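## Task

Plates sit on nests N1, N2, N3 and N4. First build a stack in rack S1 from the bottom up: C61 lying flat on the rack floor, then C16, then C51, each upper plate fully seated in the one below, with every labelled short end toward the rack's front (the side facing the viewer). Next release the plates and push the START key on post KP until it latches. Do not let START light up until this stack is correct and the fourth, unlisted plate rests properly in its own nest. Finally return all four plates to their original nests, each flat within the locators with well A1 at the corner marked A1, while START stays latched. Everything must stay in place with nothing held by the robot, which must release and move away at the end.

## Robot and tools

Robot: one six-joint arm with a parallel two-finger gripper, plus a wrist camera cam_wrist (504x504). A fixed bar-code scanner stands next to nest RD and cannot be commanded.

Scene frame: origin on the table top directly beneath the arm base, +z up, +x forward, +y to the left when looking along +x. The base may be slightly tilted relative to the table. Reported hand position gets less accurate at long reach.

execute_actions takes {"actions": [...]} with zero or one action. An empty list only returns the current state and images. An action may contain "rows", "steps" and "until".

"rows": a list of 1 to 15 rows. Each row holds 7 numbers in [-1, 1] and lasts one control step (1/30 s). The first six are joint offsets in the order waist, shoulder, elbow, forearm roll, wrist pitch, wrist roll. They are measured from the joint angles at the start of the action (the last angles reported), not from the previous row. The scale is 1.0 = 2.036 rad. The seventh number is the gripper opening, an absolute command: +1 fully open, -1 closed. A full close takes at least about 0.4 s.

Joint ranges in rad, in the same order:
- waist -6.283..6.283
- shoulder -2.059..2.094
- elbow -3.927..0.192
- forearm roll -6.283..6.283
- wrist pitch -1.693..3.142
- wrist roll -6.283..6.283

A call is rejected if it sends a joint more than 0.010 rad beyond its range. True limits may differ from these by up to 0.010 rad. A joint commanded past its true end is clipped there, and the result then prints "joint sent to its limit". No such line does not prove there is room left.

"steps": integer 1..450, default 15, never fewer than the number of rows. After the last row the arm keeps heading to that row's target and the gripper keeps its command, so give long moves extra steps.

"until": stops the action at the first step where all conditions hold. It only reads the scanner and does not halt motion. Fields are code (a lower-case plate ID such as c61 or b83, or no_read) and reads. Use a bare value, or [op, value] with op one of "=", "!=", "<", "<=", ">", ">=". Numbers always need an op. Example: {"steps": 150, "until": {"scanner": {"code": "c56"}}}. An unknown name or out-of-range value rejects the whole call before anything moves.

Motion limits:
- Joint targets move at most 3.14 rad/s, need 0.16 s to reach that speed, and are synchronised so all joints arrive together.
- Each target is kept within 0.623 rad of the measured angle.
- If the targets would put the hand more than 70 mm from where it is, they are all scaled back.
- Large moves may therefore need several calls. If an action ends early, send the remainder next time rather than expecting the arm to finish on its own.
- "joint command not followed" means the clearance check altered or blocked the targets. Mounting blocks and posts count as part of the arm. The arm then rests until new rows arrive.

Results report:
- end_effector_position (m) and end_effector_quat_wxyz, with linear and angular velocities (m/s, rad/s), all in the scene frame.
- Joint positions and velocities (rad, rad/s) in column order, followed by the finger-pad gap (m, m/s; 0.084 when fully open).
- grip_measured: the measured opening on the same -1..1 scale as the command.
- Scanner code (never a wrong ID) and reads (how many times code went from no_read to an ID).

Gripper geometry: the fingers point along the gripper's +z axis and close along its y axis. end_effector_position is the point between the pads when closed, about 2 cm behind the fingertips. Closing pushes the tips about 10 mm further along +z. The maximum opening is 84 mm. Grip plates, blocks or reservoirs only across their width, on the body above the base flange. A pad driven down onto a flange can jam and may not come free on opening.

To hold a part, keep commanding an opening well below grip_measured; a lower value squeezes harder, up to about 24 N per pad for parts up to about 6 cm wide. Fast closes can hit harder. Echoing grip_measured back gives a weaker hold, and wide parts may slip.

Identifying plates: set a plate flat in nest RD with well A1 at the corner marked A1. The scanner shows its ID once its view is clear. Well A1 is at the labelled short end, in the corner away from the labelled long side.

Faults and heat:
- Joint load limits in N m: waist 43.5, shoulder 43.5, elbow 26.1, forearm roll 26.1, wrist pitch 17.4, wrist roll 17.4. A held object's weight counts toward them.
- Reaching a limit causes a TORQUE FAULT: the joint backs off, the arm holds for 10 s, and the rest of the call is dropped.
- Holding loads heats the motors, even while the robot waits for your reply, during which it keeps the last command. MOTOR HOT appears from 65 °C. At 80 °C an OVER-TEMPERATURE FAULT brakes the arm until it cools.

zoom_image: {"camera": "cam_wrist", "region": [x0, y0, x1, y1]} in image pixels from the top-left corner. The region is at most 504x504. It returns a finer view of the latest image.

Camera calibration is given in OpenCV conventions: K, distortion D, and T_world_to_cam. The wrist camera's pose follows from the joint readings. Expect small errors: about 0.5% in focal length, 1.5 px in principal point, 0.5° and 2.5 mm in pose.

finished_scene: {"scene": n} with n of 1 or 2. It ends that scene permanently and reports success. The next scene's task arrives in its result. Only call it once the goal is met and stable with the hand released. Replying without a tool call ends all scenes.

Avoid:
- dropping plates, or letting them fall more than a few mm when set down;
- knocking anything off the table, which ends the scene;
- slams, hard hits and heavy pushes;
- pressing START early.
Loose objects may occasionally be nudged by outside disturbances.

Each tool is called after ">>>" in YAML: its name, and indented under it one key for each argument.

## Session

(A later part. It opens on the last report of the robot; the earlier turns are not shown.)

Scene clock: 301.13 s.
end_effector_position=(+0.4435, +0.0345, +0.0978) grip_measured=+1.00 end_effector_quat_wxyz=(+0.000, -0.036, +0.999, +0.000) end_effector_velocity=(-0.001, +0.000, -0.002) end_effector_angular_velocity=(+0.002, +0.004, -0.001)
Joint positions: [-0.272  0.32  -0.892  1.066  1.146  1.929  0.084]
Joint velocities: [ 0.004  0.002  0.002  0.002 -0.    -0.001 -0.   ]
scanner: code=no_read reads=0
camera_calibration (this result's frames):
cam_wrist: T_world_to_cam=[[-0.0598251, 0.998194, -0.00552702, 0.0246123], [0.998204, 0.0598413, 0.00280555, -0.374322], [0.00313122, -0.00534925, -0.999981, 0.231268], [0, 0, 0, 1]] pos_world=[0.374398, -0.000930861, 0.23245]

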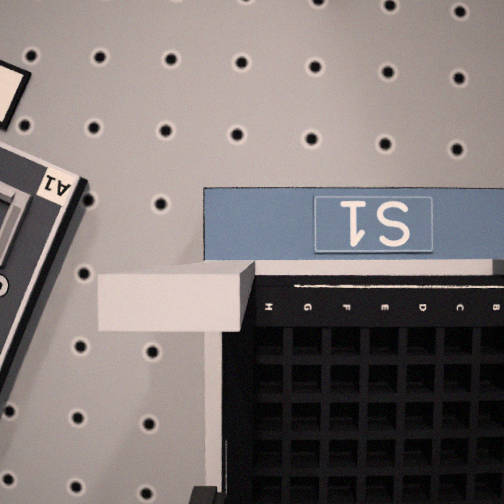

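>>> execute_actions:
  actions:
    - {"rows":[[-0.0003,0.002,-0.0003,0,0,-0.001,1],[-0.0003,0.002,-0.0003,0,0,-0.001,1],[-0.0003,0.002,-0.0003,0,0,-0.001,1],[-0.0003,0.002,-0.0003,0,0,-0.001,1],[-0.0003,0.002,-0.0003,0,0,-0.001,1],[0.0125,0.0093,0.0012,0.0125,-0.0103,-0.0059,1]],"steps":22}

>>> execute_actions:
  actions:
    - {"rows":[[0,0,0,0,0,0,0.7],[0,0,0,0,0,0,0.7],[0,0,0,0,0,0,0.7],[0,0,0,0,0,0,0]],"steps":14}

Scene clock: 304.20 s.
end_effector_position=(+0.4431, +0.0333, +0.0851) grip_measured=+1.00 end_effector_quat_wxyz=(-0.001, -0.036, +0.999, +0.000) end_effector_velocity=(-0.001, +0.000, -0.001) end_effector_angular_velocity=(+0.002, +0.001, -0.001)
Joint positions: [-0.247  0.339 -0.889  1.091  1.125  1.917  0.084]
Joint velocities: [0.001 0.    0.001 0.001 0.001 0.    0.   ]
scanner: code=no_read reads=0
camera_calibration (this result's frames):
cam_wrist: T_world_to_cam=[[-0.0589404, 0.998248, -0.00519372, 0.025348], [0.998261, 0.058946, 0.000918224, -0.373661], [0.00122276, -0.00513057, -0.999986, 0.219381], [0, 0, 0, 1]] pos_world=[0.374237, -0.00215224, 0.219853]

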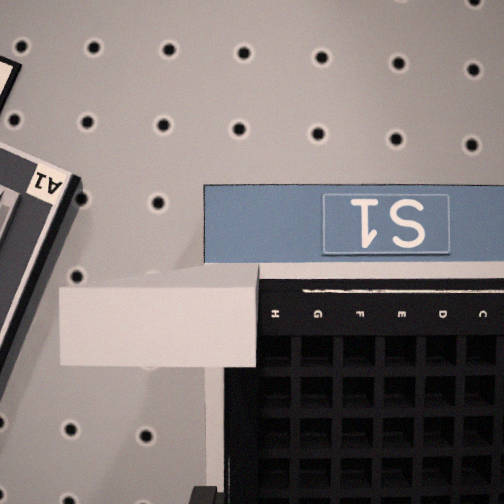

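Scene clock: 304.67 s.
end_effector_position=(+0.4433, +0.0332, +0.0854) grip_measured=+0.93 end_effector_quat_wxyz=(-0.001, -0.036, +0.999, -0.000) end_effector_velocity=(+0.000, -0.000, -0.000) end_effector_angular_velocity=(-0.001, -0.000, +0.000)
Joint positions: [-0.247  0.339 -0.889  1.091  1.125  1.917  0.082]
Joint velocities: [ 0.     0.    -0.     0.    -0.001 -0.     0.   ]
scanner: code=no_read reads=0
camera_calibration (this result's frames):
cam_wrist: T_world_to_cam=[[-0.0590186, 0.998241, -0.0056259, 0.0255411], [0.998255, 0.0590274, 0.00139903, -0.373837], [0.00172865, -0.00553352, -0.999983, 0.219412], [0, 0, 0, 1]] pos_world=[0.374313, -0.00221549, 0.220075]

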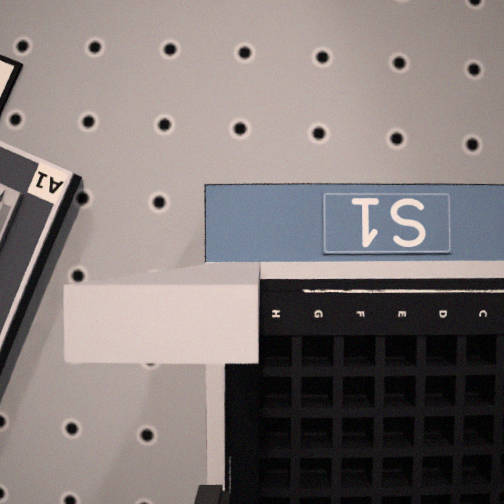

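>>> execute_actions:
  actions:
    - {"rows":[[-0.0246,-0.0155,-0.0034,-0.0255,0.0196,0.0106,0],[-0.0246,-0.0155,-0.0034,-0.0255,0.0196,0.0106,0],[-0.0246,-0.0155,-0.0034,-0.0255,0.0196,0.0106,0],[-0.0246,-0.0155,-0.0034,-0.0255,0.0196,0.0106,0],[-0.0449,-0.025,-0.0086,-0.0447,0.0386,0.0167,0],[-0.0449,-0.025,-0.0086,-0.0447,0.0386,0.0167,0],[-0.0449,-0.025,-0.0086,-0.0447,0.0386,0.0167,0],[-0.0449,-0.025,-0.0086,-0.0447,0.0386,0.0167,0],[-0.0653,-0.0327,-0.0177,-0.0639,0.0575,0.0248,0],[-0.0653,-0.0327,-0.0177,-0.0639,0.0575,0.0248,0],[-0.0653,-0.0327,-0.0177,-0.0639,0.0575,0.0248,0],[-0.0852,-0.0388,-0.028,-0.0808,0.0781,0.0305,0],[-0.0852,-0.0388,-0.028,-0.0808,0.0781,0.0305,0],[-0.0852,-0.0388,-0.028,-0.0808,0.0781,0.0305,0],[-0.1051,-0.043,-0.0422,-0.0977,0.0987,0.0381,0]],"steps":28}

>>> execute_actions:
  actions:
    - {"rows":[[-0.0162,-0.0027,-0.012,-0.013,0.0184,0.0045,0],[-0.0162,-0.0027,-0.012,-0.013,0.0184,0.0045,0],[-0.0162,-0.0027,-0.012,-0.013,0.0184,0.0045,0],[-0.0162,-0.0027,-0.012,-0.013,0.0184,0.0045,0],[-0.0324,-0.0034,-0.028,-0.026,0.0368,0.0103,0],[-0.0324,-0.0034,-0.028,-0.026,0.0368,0.0103,0],[-0.0324,-0.0034,-0.028,-0.026,0.0368,0.0103,0],[-0.0324,-0.0034,-0.028,-0.026,0.0368,0.0103,0],[-0.0324,-0.0034,-0.028,-0.026,0.0368,0.0103,0],[-0.0324,-0.0034,-0.028,-0.026,0.0368,0.0103,0],[-0.0693,0,-0.0933,-0.0535,0.1002,0.0363,0]],"steps":26}

>>> execute_actions:
  actions:
    - {"rows":[[-0.0634,0.3006,-0.1567,-0.0192,-0.0702,0.045,0]],"steps":32}

Scene clock: 311.13 s.
end_effector_position=(+0.4425, +0.0333, +0.1895) grip_measured=+0.93 end_effector_quat_wxyz=(-0.000, -0.037, +0.999, +0.000) end_effector_velocity=(+0.000, +0.000, +0.000) end_effector_angular_velocity=(+0.000, -0.000, +0.001)
Joint positions: [-0.461  0.251 -0.975  0.892  1.326  1.994  0.081]
Joint velocities: [-0.     0.    -0.001 -0.     0.001  0.     0.   ]
scanner: code=no_read reads=0
camera_calibration (this result's frames):
cam_wrist: T_world_to_cam=[[-0.0607915, 0.998136, -0.00535554, 0.02664], [0.998147, 0.0608045, 0.00228666, -0.37341], [0.00260803, -0.00520661, -0.999983, 0.323138], [0, 0, 0, 1]] pos_world=[0.373495, -0.00220295, 0.324129]

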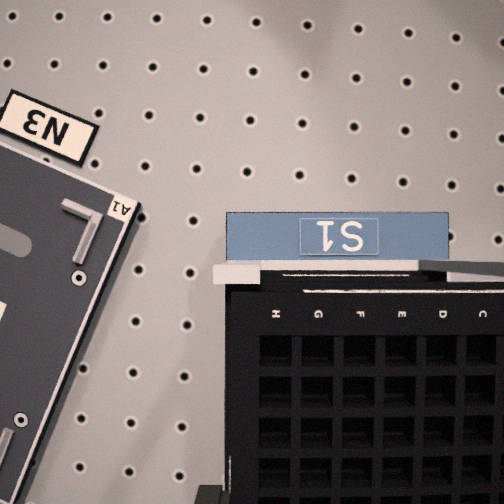

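Scene clock: 312.00 s.
end_effector_position=(+0.4524, +0.0416, +0.2779) grip_measured=+0.93 end_effector_quat_wxyz=(-0.001, -0.036, +0.999, +0.000) end_effector_velocity=(+0.006, +0.002, +0.008) end_effector_angular_velocity=(-0.015, -0.013, +0.013)
Joint positions: [-0.601  0.251 -1.164  0.784  1.53   2.068  0.081]
Joint velocities: [-0.003 -0.007 -0.015  0.    -0.002  0.     0.   ]
scanner: code=no_read reads=0
camera_calibration (this result's frames):
cam_wrist: T_world_to_cam=[[-0.0589974, 0.998247, -0.00471485, 0.0184945], [0.998258, 0.0589966, -0.000311567, -0.383239], [-0.0000328614, -0.00472501, -0.999989, 0.412769], [0, 0, 0, 1]] pos_world=[0.383676, 0.00609806, 0.412732]

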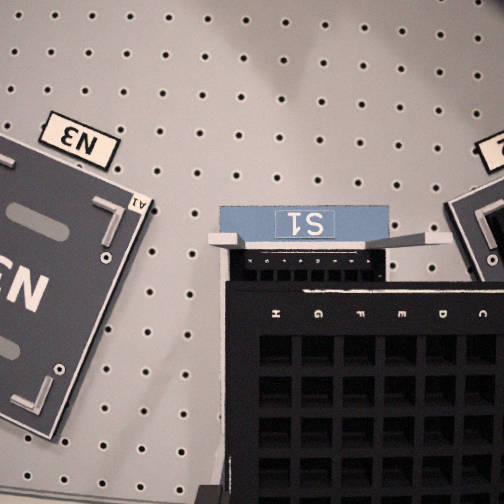

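Scene clock: 313.07 s.
end_effector_position=(+0.4231, -0.1821, +0.2320) grip_measured=+0.93 end_effector_quat_wxyz=(+0.007, +0.145, +0.989, +0.009) end_effector_velocity=(-0.000, -0.001, -0.000) end_effector_angular_velocity=(-0.000, -0.001, -0.001)
Joint positions: [-0.73   0.863 -1.483  0.745  1.387  2.159  0.081]
Joint velocities: [-0.001  0.003 -0.002  0.    -0.001 -0.    -0.   ]
scanner: code=no_read reads=0
camera_calibration (this result's frames):
cam_wrist: T_world_to_cam=[[0.298761, 0.954206, 0.0152265, 0.0758015], [0.954178, -0.298959, 0.0129462, -0.390404], [0.0169054, 0.010661, -0.9998, 0.361319], [0, 0, 0, 1]] pos_world=[0.34376, -0.192897, 0.365147]

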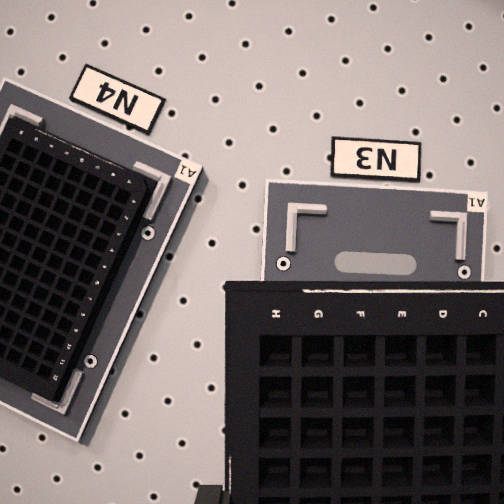

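To z.058: (.309,-.004,.311,.312,-.312,-.103).

>>> execute_actions:
  actions:
    - {"rows":[[0.1518,-0.002,0.1528,0.1532,-0.1532,-0.0506,0]],"steps":30}

Scene clock: 315.13 s.
end_effector_position=(+0.4111, -0.1459, +0.0583) grip_measured=+0.93 end_effector_quat_wxyz=(-0.000, +0.169, +0.986, -0.001) end_effector_velocity=(-0.001, +0.001, -0.001) end_effector_angular_velocity=(+0.003, +0.003, -0.001)
Joint positions: [-0.421  0.858 -1.172  1.056  1.075  2.057  0.081]
Joint velocities: [ 0.002  0.001  0.003  0.001  0.001 -0.     0.   ]
scanner: code=no_read reads=0
camera_calibration (this result's frames):
cam_wrist: T_world_to_cam=[[0.345892, 0.938251, -0.00665378, 0.0271291], [0.938274, -0.345882, 0.00263347, -0.365568], [0.000169431, -0.00715397, -0.999974, 0.191829], [0, 0, 0, 1]] pos_world=[0.333587, -0.150525, 0.192967]

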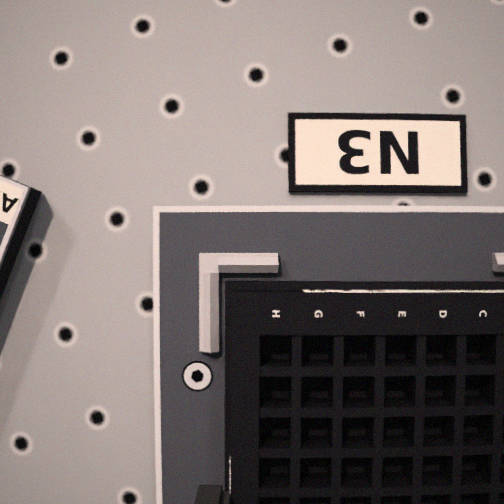

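>>> execute_actions:
  actions:
    - {"rows":[[-0.001,0,0.0025,0.0005,-0.0007,-0.0028,0],[-0.001,0,0.0025,0.0005,-0.0007,-0.0028,0],[-0.001,0,0.0025,0.0005,-0.0007,-0.0028,0],[-0.001,0,0.0025,0.0005,-0.0007,-0.0028,0],[-0.001,0,0.0025,0.0005,-0.0007,-0.0028,0],[0.0056,0.0062,0.001,0.0086,-0.0049,-0.0063,0],[0.0056,0.0062,0.001,0.0086,-0.0049,-0.0063,0],[0.0056,0.0062,0.001,0.0086,-0.0049,-0.0063,0],[0.0056,0.0062,0.001,0.0086,-0.0049,-0.0063,0],[0.0056,0.0062,0.001,0.0086,-0.0049,-0.0063,0],[0.0123,0.0125,-0.0005,0.0167,-0.0091,-0.0098,0]],"steps":28}

Scene clock: 320.27 s.
end_effector_position=(+0.4099, -0.1482, +0.0436) grip_measured=+0.94 end_effector_quat_wxyz=(+0.001, +0.169, +0.986, -0.001) end_effector_velocity=(-0.000, +0.000, -0.001) end_effector_angular_velocity=(-0.000, +0.003, +0.002)
Joint positions: [-0.397  0.883 -1.174  1.091  1.056  2.037  0.082]
Joint velocities: [ 0.002  0.001 -0.001 -0.001 -0.001 -0.     0.   ]
scanner: code=no_read reads=0
camera_calibration (this result's frames):
cam_wrist: T_world_to_cam=[[0.34573, 0.938307, -0.00707949, 0.0296918], [0.938332, -0.345702, 0.00487856, -0.365279], [0.00213019, -0.00832957, -0.999963, 0.176131], [0, 0, 0, 1]] pos_world=[0.332113, -0.152671, 0.178117]

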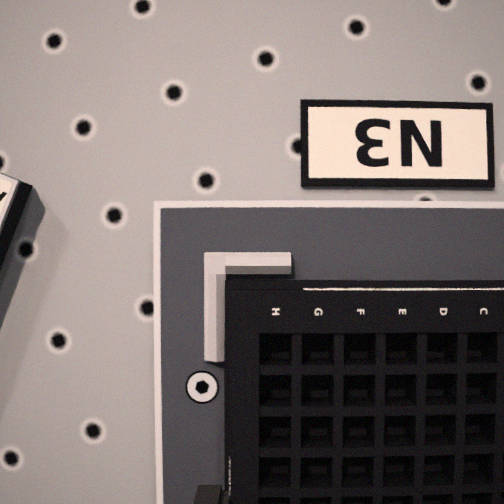

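>>> execute_actions:
  actions:
    - {"rows":[[0,0,0,0,0,0,1],[0,0,0,0,0,0,1],[0.0007,-0.0012,0.0007,0,0,0.0008,1],[0.0007,-0.0012,0.0007,0,0,0.0008,1],[0.0007,-0.0012,0.0007,0,0,0.0008,1],[0.0007,-0.0012,0.0007,0,0,0.0008,1],[0.0007,-0.0012,0.0007,0,0,0.0008,1],[0.0007,-0.0012,0.0007,0,0,0.0008,1],[0.0007,-0.0012,0.0007,0,0,0.0008,1],[-0.0136,-0.0117,0.0026,-0.0162,0.0083,0.0064,1]],"steps":22}

>>> execute_actions:
  actions:
    - {"rows":[[-0.15,0.002,-0.1545,-0.1532,0.154,0.054,1]],"steps":25}

Scene clock: 324.57 s.
end_effector_position=(+0.4089, -0.1470, +0.0581) grip_measured=+1.00 end_effector_quat_wxyz=(+0.000, +0.169, +0.986, -0.000) end_effector_velocity=(+0.005, -0.000, +0.004) end_effector_angular_velocity=(-0.006, -0.008, +0.006)
Joint positions: [-0.424  0.86  -1.168  1.058  1.073  2.05   0.084]
Joint velocities: [-0.002 -0.005 -0.006  0.001 -0.001  0.     0.   ]
scanner: code=no_read reads=0
camera_calibration (this result's frames):
cam_wrist: T_world_to_cam=[[0.345504, 0.938399, -0.00584847, 0.0289935], [0.938416, -0.345489, 0.00349865, -0.363941], [0.00126255, -0.0066971, -0.999977, 0.191219], [0, 0, 0, 1]] pos_world=[0.331269, -0.151664, 0.192658]

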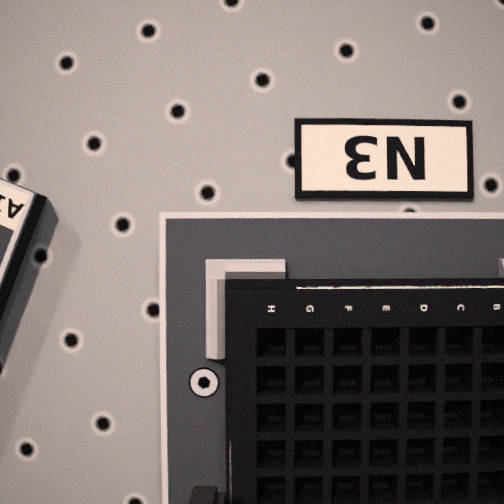

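Scene clock: 325.40 s.
end_effector_position=(+0.4231, -0.1819, +0.2307) grip_measured=+1.00 end_effector_quat_wxyz=(+0.006, +0.145, +0.989, +0.010) end_effector_velocity=(-0.001, -0.001, +0.002) end_effector_angular_velocity=(-0.001, -0.002, -0.002)
Joint positions: [-0.729  0.864 -1.483  0.746  1.387  2.16   0.084]
Joint velocities: [-0.005  0.    -0.001 -0.002  0.001  0.    -0.   ]
scanner: code=no_read reads=0
camera_calibration (this result's frames):
cam_wrist: T_world_to_cam=[[0.299695, 0.953882, 0.0171112, 0.0747733], [0.953892, -0.299912, 0.011929, -0.390119], [0.0165107, 0.0127472, -0.999782, 0.3606], [0, 0, 0, 1]] pos_world=[0.343769, -0.192923, 0.363896]

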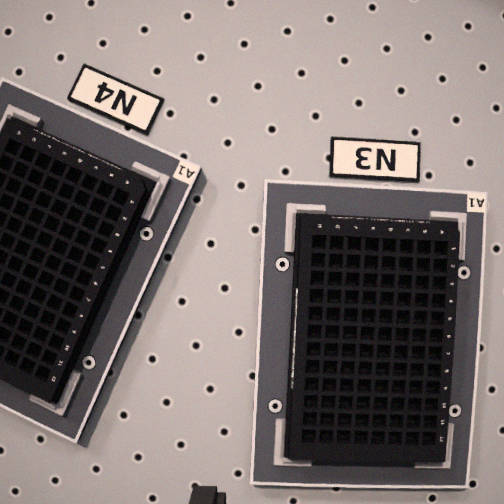

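>>> execute_actions:
  actions:
    - {"rows":[[0.0629,-0.3011,0.1547,0.0187,0.0707,-0.0442,1]],"steps":32}

>>> execute_actions:
  actions:
    - {"rows":[[0.0368,-0.0029,0.0653,0.0275,-0.0634,-0.026,1],[0.0368,-0.0029,0.0653,0.0275,-0.0634,-0.026,1],[0.0368,-0.0029,0.0653,0.0275,-0.0634,-0.026,1],[0.0368,-0.0029,0.0653,0.0275,-0.0634,-0.026,1],[0.0368,-0.0029,0.0653,0.0275,-0.0634,-0.026,1],[0.0368,-0.0029,0.0653,0.0275,-0.0634,-0.026,1],[0.0688,0.001,0.0933,0.053,-0.1007,-0.0363,1],[0.0688,0.001,0.0933,0.053,-0.1007,-0.0363,1],[0.0688,0.001,0.0933,0.053,-0.1007,-0.0363,1],[0.1085,0.0113,0.1179,0.0869,-0.1419,-0.0496,1],[0.1085,0.0113,0.1179,0.0869,-0.1419,-0.0496,1],[0.1085,0.0113,0.1179,0.0869,-0.1419,-0.0496,1],[0.1493,0.0285,0.1321,0.1252,-0.1798,-0.0639,1],[0.1493,0.0285,0.1321,0.1252,-0.1798,-0.0639,1],[0.1739,0.0432,0.137,0.1508,-0.1994,-0.0751,1]],"steps":34}

Scene clock: 329.53 s.
end_effector_position=(+0.4534, +0.0421, +0.2787) grip_measured=+1.00 end_effector_quat_wxyz=(-0.001, -0.036, +0.999, +0.000) end_effector_velocity=(+0.001, +0.001, +0.001) end_effector_angular_velocity=(-0.002, -0.001, +0.004)
Joint positions: [-0.601  0.252 -1.168  0.784  1.531  2.07   0.084]
Joint velocities: [ 0.001 -0.004 -0.001  0.    -0.    -0.    -0.   ]
scanner: code=no_read reads=0
camera_calibration (this result's frames):
cam_wrist: T_world_to_cam=[[-0.0595556, 0.998211, -0.00530837, 0.0184714], [0.998225, 0.0595588, 0.00044005, -0.384493], [0.000755423, -0.00527274, -0.999986, 0.413156], [0, 0, 0, 1]] pos_world=[0.384598, 0.00664005, 0.413417]

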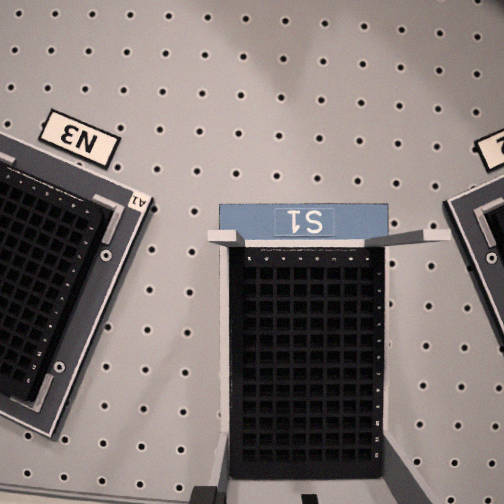

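Scene clock: 330.67 s.
end_effector_position=(+0.4428, +0.0329, +0.0851) grip_measured=+1.00 end_effector_quat_wxyz=(-0.001, -0.035, +0.999, +0.000) end_effector_velocity=(-0.000, +0.000, -0.001) end_effector_angular_velocity=(-0.000, +0.001, +0.000)
Joint positions: [-0.247  0.339 -0.889  1.091  1.125  1.917  0.084]
Joint velocities: [ 0.002  0.001 -0.     0.001 -0.001  0.    -0.   ]
scanner: code=no_read reads=0
camera_calibration (this result's frames):
cam_wrist: T_world_to_cam=[[-0.0577564, 0.998318, -0.0051085, 0.0251642], [0.99833, 0.0577606, 0.000678754, -0.373267], [0.000972682, -0.00506076, -0.999987, 0.219497], [0, 0, 0, 1]] pos_world=[0.373884, -0.00245087, 0.219876]

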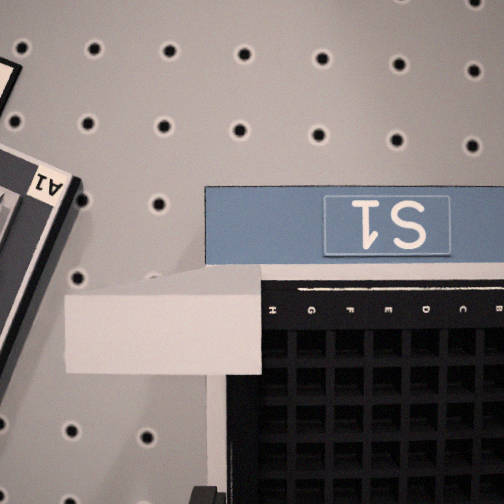

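Down by L2→L1 (.025,.013,.005,.027,-.02,-.013).

>>> execute_actions:
  actions:
    - {"rows":[[0.0123,0.0064,0.002,0.0133,-0.0098,-0.0064,1]],"steps":16}

>>> execute_actions:
  actions:
    - {"rows":[[0,0,0,0,0,0,0.7],[0,0,0,0,0,0,0.7],[0,0,0,0,0,0,0.7],[0,0,0,0,0,0,0]],"steps":14}

Scene clock: 332.47 s.
end_effector_position=(+0.4428, +0.0332, +0.0738) grip_measured=+1.00 end_effector_quat_wxyz=(-0.000, -0.036, +0.999, -0.000) end_effector_velocity=(-0.000, -0.000, -0.000) end_effector_angular_velocity=(-0.001, +0.000, +0.000)
Joint positions: [-0.222  0.352 -0.885  1.118  1.105  1.904  0.084]
Joint velocities: [ 0.001  0.001 -0.    -0.    -0.001 -0.    -0.   ]
scanner: code=no_read reads=0
camera_calibration (this result's frames):
cam_wrist: T_world_to_cam=[[-0.059814, 0.998194, -0.00556514, 0.0257468], [0.998207, 0.0598251, 0.00185129, -0.373412], [0.00218088, -0.00544443, -0.999983, 0.207595], [0, 0, 0, 1]] pos_world=[0.373829, -0.00223072, 0.208426]

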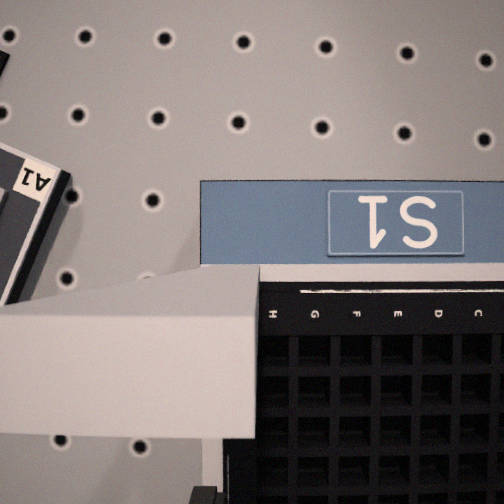

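Scene clock: 332.93 s.
end_effector_position=(+0.4431, +0.0330, +0.0740) grip_measured=+0.92 end_effector_quat_wxyz=(-0.000, -0.036, +0.999, -0.000) end_effector_velocity=(-0.000, +0.000, -0.000) end_effector_angular_velocity=(+0.001, +0.002, +0.000)
Joint positions: [-0.223  0.352 -0.885  1.118  1.104  1.904  0.081]
Joint velocities: [ 0.     0.     0.    -0.001  0.002 -0.     0.   ]
scanner: code=no_read reads=0
camera_calibration (this result's frames):
cam_wrist: T_world_to_cam=[[-0.0598789, 0.998186, -0.00625241, 0.0260264], [0.998201, 0.0598957, 0.00253748, -0.373682], [0.00290737, -0.00608922, -0.999977, 0.207574], [0, 0, 0, 1]] pos_world=[0.373965, -0.00233327, 0.20868]

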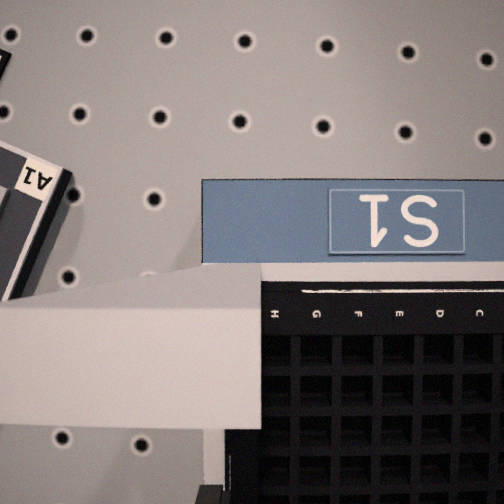

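>>> execute_actions:
  actions:
    - {"rows":[[-0.0118,-0.0064,-0.002,-0.0133,0.0103,0.0064,0]],"steps":14}

>>> execute_actions:
  actions:
    - {"rows":[[-0.0246,-0.0155,-0.0034,-0.0255,0.0196,0.0106,0],[-0.0246,-0.0155,-0.0034,-0.0255,0.0196,0.0106,0],[-0.0246,-0.0155,-0.0034,-0.0255,0.0196,0.0106,0],[-0.0246,-0.0155,-0.0034,-0.0255,0.0196,0.0106,0],[-0.0449,-0.025,-0.0086,-0.0447,0.0386,0.0167,0],[-0.0449,-0.025,-0.0086,-0.0447,0.0386,0.0167,0],[-0.0449,-0.025,-0.0086,-0.0447,0.0386,0.0167,0],[-0.0449,-0.025,-0.0086,-0.0447,0.0386,0.0167,0],[-0.0653,-0.0327,-0.0177,-0.0639,0.0575,0.0248,0],[-0.0653,-0.0327,-0.0177,-0.0639,0.0575,0.0248,0],[-0.0653,-0.0327,-0.0177,-0.0639,0.0575,0.0248,0],[-0.0852,-0.0388,-0.028,-0.0808,0.0781,0.0305,0],[-0.0852,-0.0388,-0.028,-0.0808,0.0781,0.0305,0],[-0.0852,-0.0388,-0.028,-0.0808,0.0781,0.0305,0],[-0.1051,-0.043,-0.0422,-0.0977,0.0987,0.0381,0]],"steps":28}

>>> execute_actions:
  actions:
    - {"rows":[[-0.0162,-0.0027,-0.012,-0.013,0.0184,0.0045,0],[-0.0162,-0.0027,-0.012,-0.013,0.0184,0.0045,0],[-0.0162,-0.0027,-0.012,-0.013,0.0184,0.0045,0],[-0.0162,-0.0027,-0.012,-0.013,0.0184,0.0045,0],[-0.0324,-0.0034,-0.028,-0.026,0.0368,0.0103,0],[-0.0324,-0.0034,-0.028,-0.026,0.0368,0.0103,0],[-0.0324,-0.0034,-0.028,-0.026,0.0368,0.0103,0],[-0.0324,-0.0034,-0.028,-0.026,0.0368,0.0103,0],[-0.0324,-0.0034,-0.028,-0.026,0.0368,0.0103,0],[-0.0324,-0.0034,-0.028,-0.026,0.0368,0.0103,0],[-0.0693,0,-0.0933,-0.0535,0.1002,0.0363,0]],"steps":26}

>>> execute_actions:
  actions:
    - {"rows":[[0.1871,-0.6675,0.334,0.0781,0.0786,-0.0162,0]],"steps":45}

Scene clock: 338.43 s.
end_effector_position=(+0.4426, +0.0333, +0.0846) grip_measured=+0.92 end_effector_quat_wxyz=(-0.002, -0.035, +0.999, +0.001) end_effector_velocity=(-0.000, -0.001, +0.001) end_effector_angular_velocity=(-0.002, -0.001, -0.000)
Joint positions: [-0.246  0.34  -0.889  1.091  1.126  1.917  0.081]
Joint velocities: [-0.003 -0.002  0.002 -0.002 -0.001 -0.     0.001]
scanner: code=no_read reads=0
camera_calibration (this result's frames):
cam_wrist: T_world_to_cam=[[-0.0581058, 0.998302, -0.00411488, 0.0248351], [0.99831, 0.058104, -0.000552841, -0.372967], [-0.000312811, -0.00414005, -0.999991, 0.219527], [0, 0, 0, 1]] pos_world=[0.373848, -0.00221319, 0.219421]

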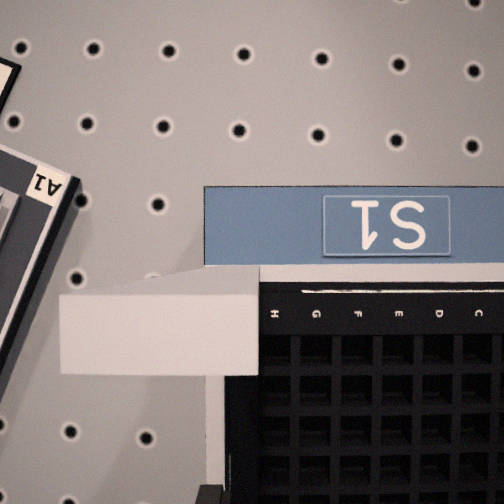

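Scene clock: 339.37 s.
end_effector_position=(+0.4421, +0.0334, +0.1889) grip_measured=+0.92 end_effector_quat_wxyz=(-0.001, -0.036, +0.999, +0.001) end_effector_velocity=(-0.000, -0.000, -0.000) end_effector_angular_velocity=(-0.000, +0.000, -0.001)
Joint positions: [-0.46   0.252 -0.975  0.892  1.326  1.994  0.081]
Joint velocities: [-0.  0.  0. -0. -0.  0.  0.]
scanner: code=no_read reads=0
camera_calibration (this result's frames):
cam_wrist: T_world_to_cam=[[-0.0600714, 0.998186, -0.00404569, 0.025993], [0.998194, 0.060075, 0.000781389, -0.372723], [0.00102302, -0.00399144, -0.999992, 0.323189], [0, 0, 0, 1]] pos_world=[0.373281, -0.00226452, 0.323582]

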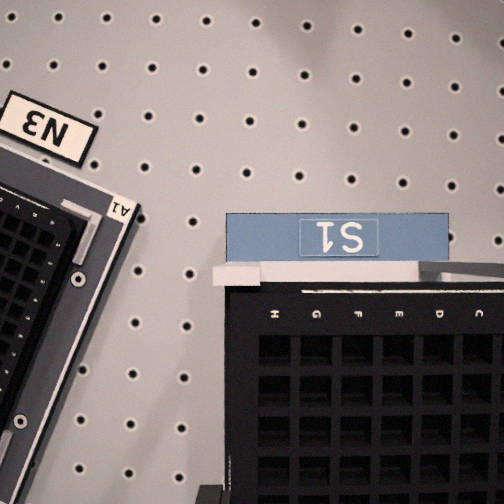

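Scene clock: 340.23 s.
end_effector_position=(+0.4521, +0.0416, +0.2773) grip_measured=+0.92 end_effector_quat_wxyz=(-0.002, -0.036, +0.999, +0.001) end_effector_velocity=(+0.005, +0.002, +0.007) end_effector_angular_velocity=(-0.012, -0.010, +0.012)
Joint positions: [-0.601  0.252 -1.164  0.783  1.53   2.068  0.081]
Joint velocities: [-0.003 -0.006 -0.014 -0.     0.     0.001  0.   ]
scanner: code=no_read reads=0
camera_calibration (this result's frames):
cam_wrist: T_world_to_cam=[[-0.0583153, 0.998293, -0.00327701, 0.0177426], [0.998297, 0.0583096, -0.00180877, -0.382513], [-0.0016146, -0.00337691, -0.999993, 0.412803], [0, 0, 0, 1]] pos_world=[0.383563, 0.00598593, 0.412166]

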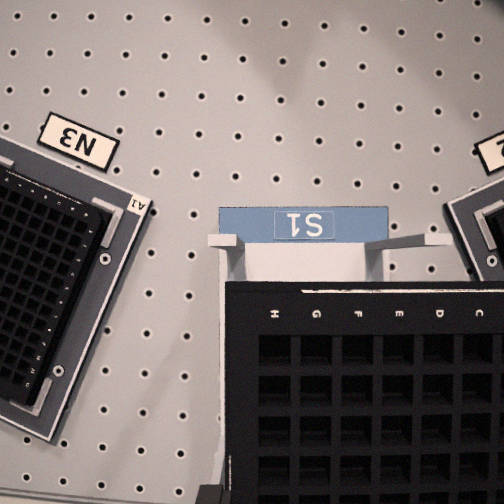

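Scene clock: 341.73 s.
end_effector_position=(+0.2608, +0.3704, +0.1993) grip_measured=+0.92 end_effector_quat_wxyz=(-0.001, -0.413, +0.911, +0.000) end_effector_velocity=(-0.000, +0.001, +0.000) end_effector_angular_velocity=(-0.001, -0.002, +0.002)
Joint positions: [-0.22  -1.106 -0.484  0.942  1.69   2.035  0.081]
Joint velocities: [ 0.    -0.002 -0.001 -0.    -0.001  0.    -0.   ]
scanner: code=no_read reads=0
camera_calibration (this result's frames):
cam_wrist: T_world_to_cam=[[-0.744206, 0.667937, -0.00404976, -0.0205105], [0.66794, 0.744215, 0.000842147, -0.379281], [0.00357639, -0.00207827, -0.999991, 0.333773], [0, 0, 0, 1]] pos_world=[0.236879, 0.296659, 0.334007]

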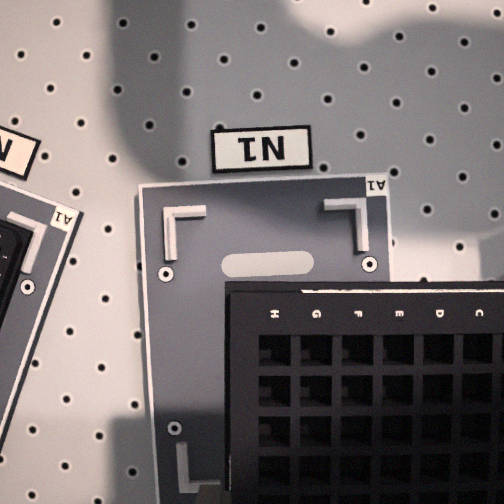

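>>> execute_actions:
  actions:
    - {"rows":[[0.2377,0.0206,0.1149,0.0285,-0.2721,0,0]],"steps":28}

>>> execute_actions:
  actions:
    - {"rows":[[0.11,0.0589,0.0123,0.0432,-0.1233,-0.0103,0]],"steps":24}

Scene clock: 344.63 s.
end_effector_position=(+0.2665, +0.3382, +0.1014) grip_measured=+0.92 end_effector_quat_wxyz=(+0.002, -0.435, +0.900, +0.002) end_effector_velocity=(-0.001, -0.000, -0.001) end_effector_angular_velocity=(+0.000, +0.002, -0.000)
Joint positions: [ 0.264 -1.065 -0.25   1.     1.137  2.035  0.081]
Joint velocities: [ 0.002  0.     0.001  0.    -0.     0.    -0.   ]
scanner: code=no_read reads=0
camera_calibration (this result's frames):
cam_wrist: T_world_to_cam=[[-0.775096, 0.631829, -0.00429291, 0.0252885], [0.631782, 0.775098, 0.00865801, -0.360669], [0.00879781, 0.0039986, -0.999953, 0.232363], [0, 0, 0, 1]] pos_world=[0.245421, 0.262647, 0.235583]

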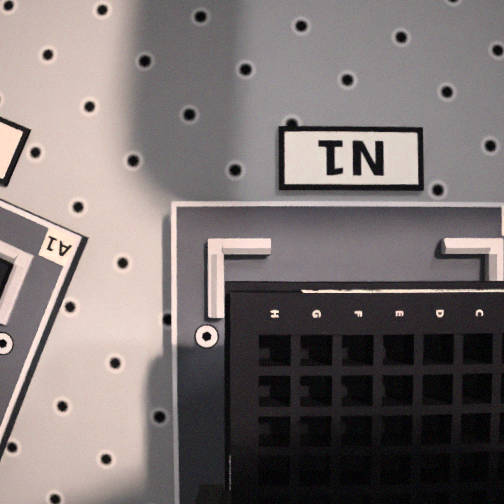

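Scene clock: 345.43 s.
end_effector_position=(+0.2677, +0.3374, +0.0575) grip_measured=+0.92 end_effector_quat_wxyz=(+0.002, -0.434, +0.901, +0.005) end_effector_velocity=(-0.000, +0.000, -0.000) end_effector_angular_velocity=(+0.000, +0.001, -0.000)
Joint positions: [ 0.488 -0.945 -0.225  1.088  0.886  2.014  0.081]
Joint velocities: [ 0.002  0.001 -0.     0.001 -0.001 -0.     0.   ]
scanner: code=no_read reads=0
camera_calibration (this result's frames):
cam_wrist: T_world_to_cam=[[-0.773605, 0.633667, 0.0013439, 0.025198], [0.633649, 0.773563, 0.00945338, -0.360455], [0.0049507, 0.00816474, -0.999954, 0.188061], [0, 0, 0, 1]] pos_world=[0.246964, 0.261332, 0.191426]

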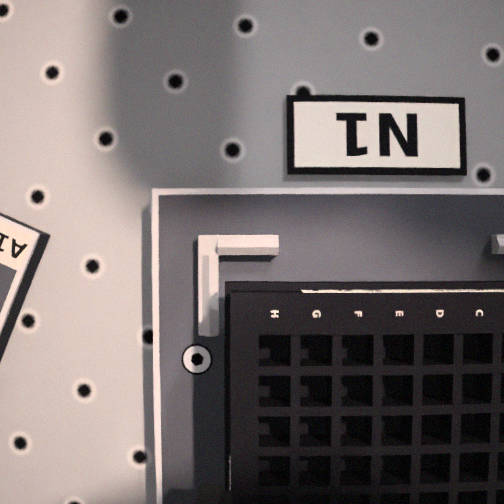

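>>> execute_actions:
  actions:
    - {"rows":[[-0.0013,-0.006,0.0055,-0.0064,-0.0004,0.0034,0]],"steps":16}

Scene clock: 349.83 s.
end_effector_position=(+0.2658, +0.3332, +0.0579) grip_measured=+0.92 end_effector_quat_wxyz=(+0.000, -0.434, +0.901, -0.000) end_effector_velocity=(-0.000, -0.001, -0.000) end_effector_angular_velocity=(-0.002, +0.001, -0.001)
Joint positions: [ 0.485 -0.957 -0.214  1.075  0.885  2.021  0.081]
Joint velocities: [ 0.    -0.     0.002 -0.001 -0.001  0.     0.   ]
scanner: code=no_read reads=0
camera_calibration (this result's frames):
cam_wrist: T_world_to_cam=[[-0.773905, 0.633274, -0.00592066, 0.0270225], [0.633271, 0.773926, 0.00253311, -0.355602], [0.0061863, -0.001789, -0.999979, 0.191478], [0, 0, 0, 1]] pos_world=[0.244921, 0.25844, 0.192535]

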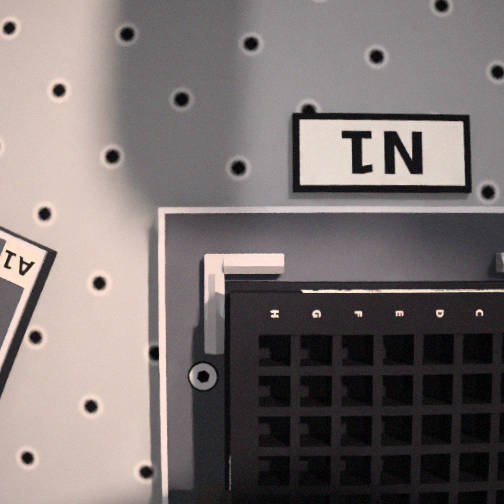

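>>> execute_actions:
  actions:
    - {"rows":[[0.0168,0.0105,0.002,0.01,-0.019,-0.0049,0]],"steps":16}

Scene clock: 356.90 s.
end_effector_position=(+0.2649, +0.3323, +0.0506) grip_measured=+0.92 end_effector_quat_wxyz=(-0.000, -0.434, +0.901, +0.000) end_effector_velocity=(-0.001, -0.000, -0.000) end_effector_angular_velocity=(+0.000, +0.002, -0.000)
Joint positions: [ 0.519 -0.936 -0.21   1.096  0.846  2.011  0.081]
Joint velocities: [ 0.001  0.001  0.001  0.     0.001 -0.     0.   ]
scanner: code=no_read reads=0
camera_calibration (this result's frames):
cam_wrist: T_world_to_cam=[[-0.77372, 0.633506, -0.00521839, 0.0267446], [0.633504, 0.773736, 0.0021798, -0.354283], [0.00541857, -0.00161931, -0.999984, 0.184351], [0, 0, 0, 1]] pos_world=[0.244134, 0.257477, 0.18526]

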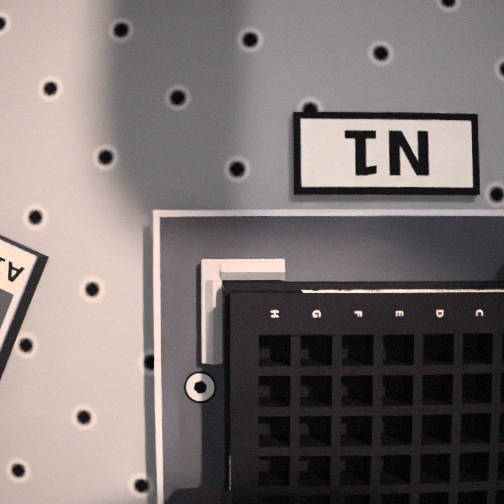

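Remaining: (.0345,.0244,-.001,.02,-.038,-.01).

>>> execute_actions:
  actions:
    - {"rows":[[0.0169,0.012,-0.0005,0.0098,-0.0187,-0.0049,0]],"steps":16}

>>> execute_actions:
  actions:
    - {"rows":[[0,0,0,0,0,0,1],[0,0,0,0,0,0,1],[0,0,0,0,0,0,1],[0,0,0,0,0,0,1],[0,0,0,0,0,0,1],[0,0,0,0,0,0,1],[0,0,0,0,0,0,1],[-0.0336,-0.0223,-0.0015,-0.0201,0.038,0.0098,1],[-0.0336,-0.0223,-0.0015,-0.0201,0.038,0.0098,1],[-0.0336,-0.0223,-0.0015,-0.0201,0.038,0.0098,1],[-0.0336,-0.0223,-0.0015,-0.0201,0.038,0.0098,1],[-0.0336,-0.0223,-0.0015,-0.0201,0.038,0.0098,1],[-0.0336,-0.0223,-0.0015,-0.0201,0.038,0.0098,1],[-0.38,-0.096,-0.134,-0.085,0.433,0.017,1]],"steps":42}

Scene clock: 362.27 s.
end_effector_position=(+0.2655, +0.3329, +0.0442) grip_measured=+0.94 end_effector_quat_wxyz=(+0.001, -0.435, +0.901, -0.001) end_effector_velocity=(-0.002, -0.001, -0.002) end_effector_angular_velocity=(-0.000, +0.007, -0.001)
Joint positions: [ 0.553 -0.912 -0.212  1.116  0.807  2.001  0.082]
Joint velocities: [ 0.005  0.005  0.001  0.003  0.    -0.001  0.   ]
scanner: code=no_read reads=0
camera_calibration (this result's frames):
cam_wrist: T_world_to_cam=[[-0.774817, 0.632146, -0.00701803, 0.0275791], [0.63214, 0.774847, 0.00334463, -0.355123], [0.0075522, -0.0018449, -0.99997, 0.177429], [0, 0, 0, 1]] pos_world=[0.244516, 0.25806, 0.178805]

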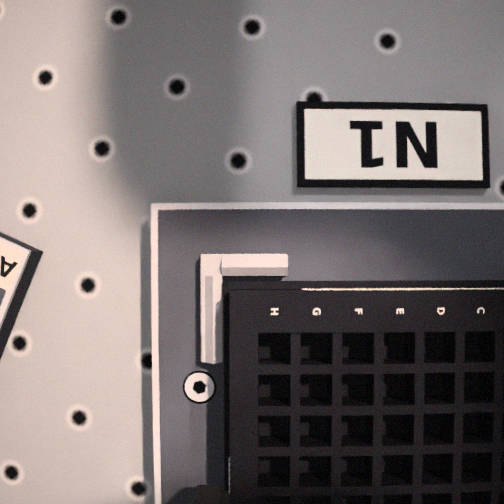

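Scene clock: 363.67 s.
end_effector_position=(+0.2614, +0.3705, +0.1998) grip_measured=+1.00 end_effector_quat_wxyz=(+0.000, -0.413, +0.911, -0.001) end_effector_velocity=(+0.000, +0.000, +0.001) end_effector_angular_velocity=(-0.001, -0.003, +0.001)
Joint positions: [-0.22  -1.107 -0.485  0.943  1.688  2.036  0.084]
Joint velocities: [-0.003 -0.001 -0.002 -0.     0.002 -0.    -0.   ]
scanner: code=no_read reads=0
camera_calibration (this result's frames):
cam_wrist: T_world_to_cam=[[-0.744175, 0.667948, -0.0070602, -0.0194998], [0.66795, 0.744202, 0.00244765, -0.380105], [0.00688912, -0.00289438, -0.999972, 0.333671], [0, 0, 0, 1]] pos_world=[0.237081, 0.296865, 0.334454]

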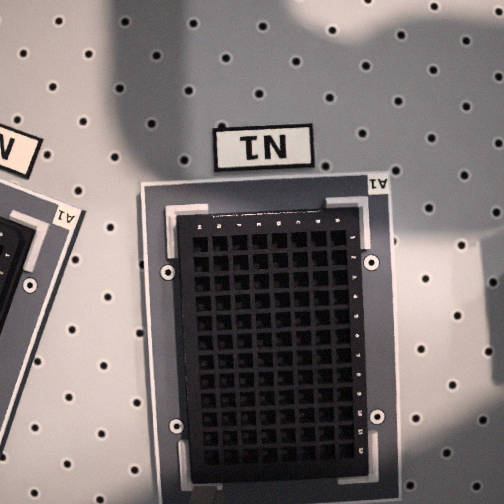

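>>> finished_scene:
  scene: 1

The scene is finished: the task was done.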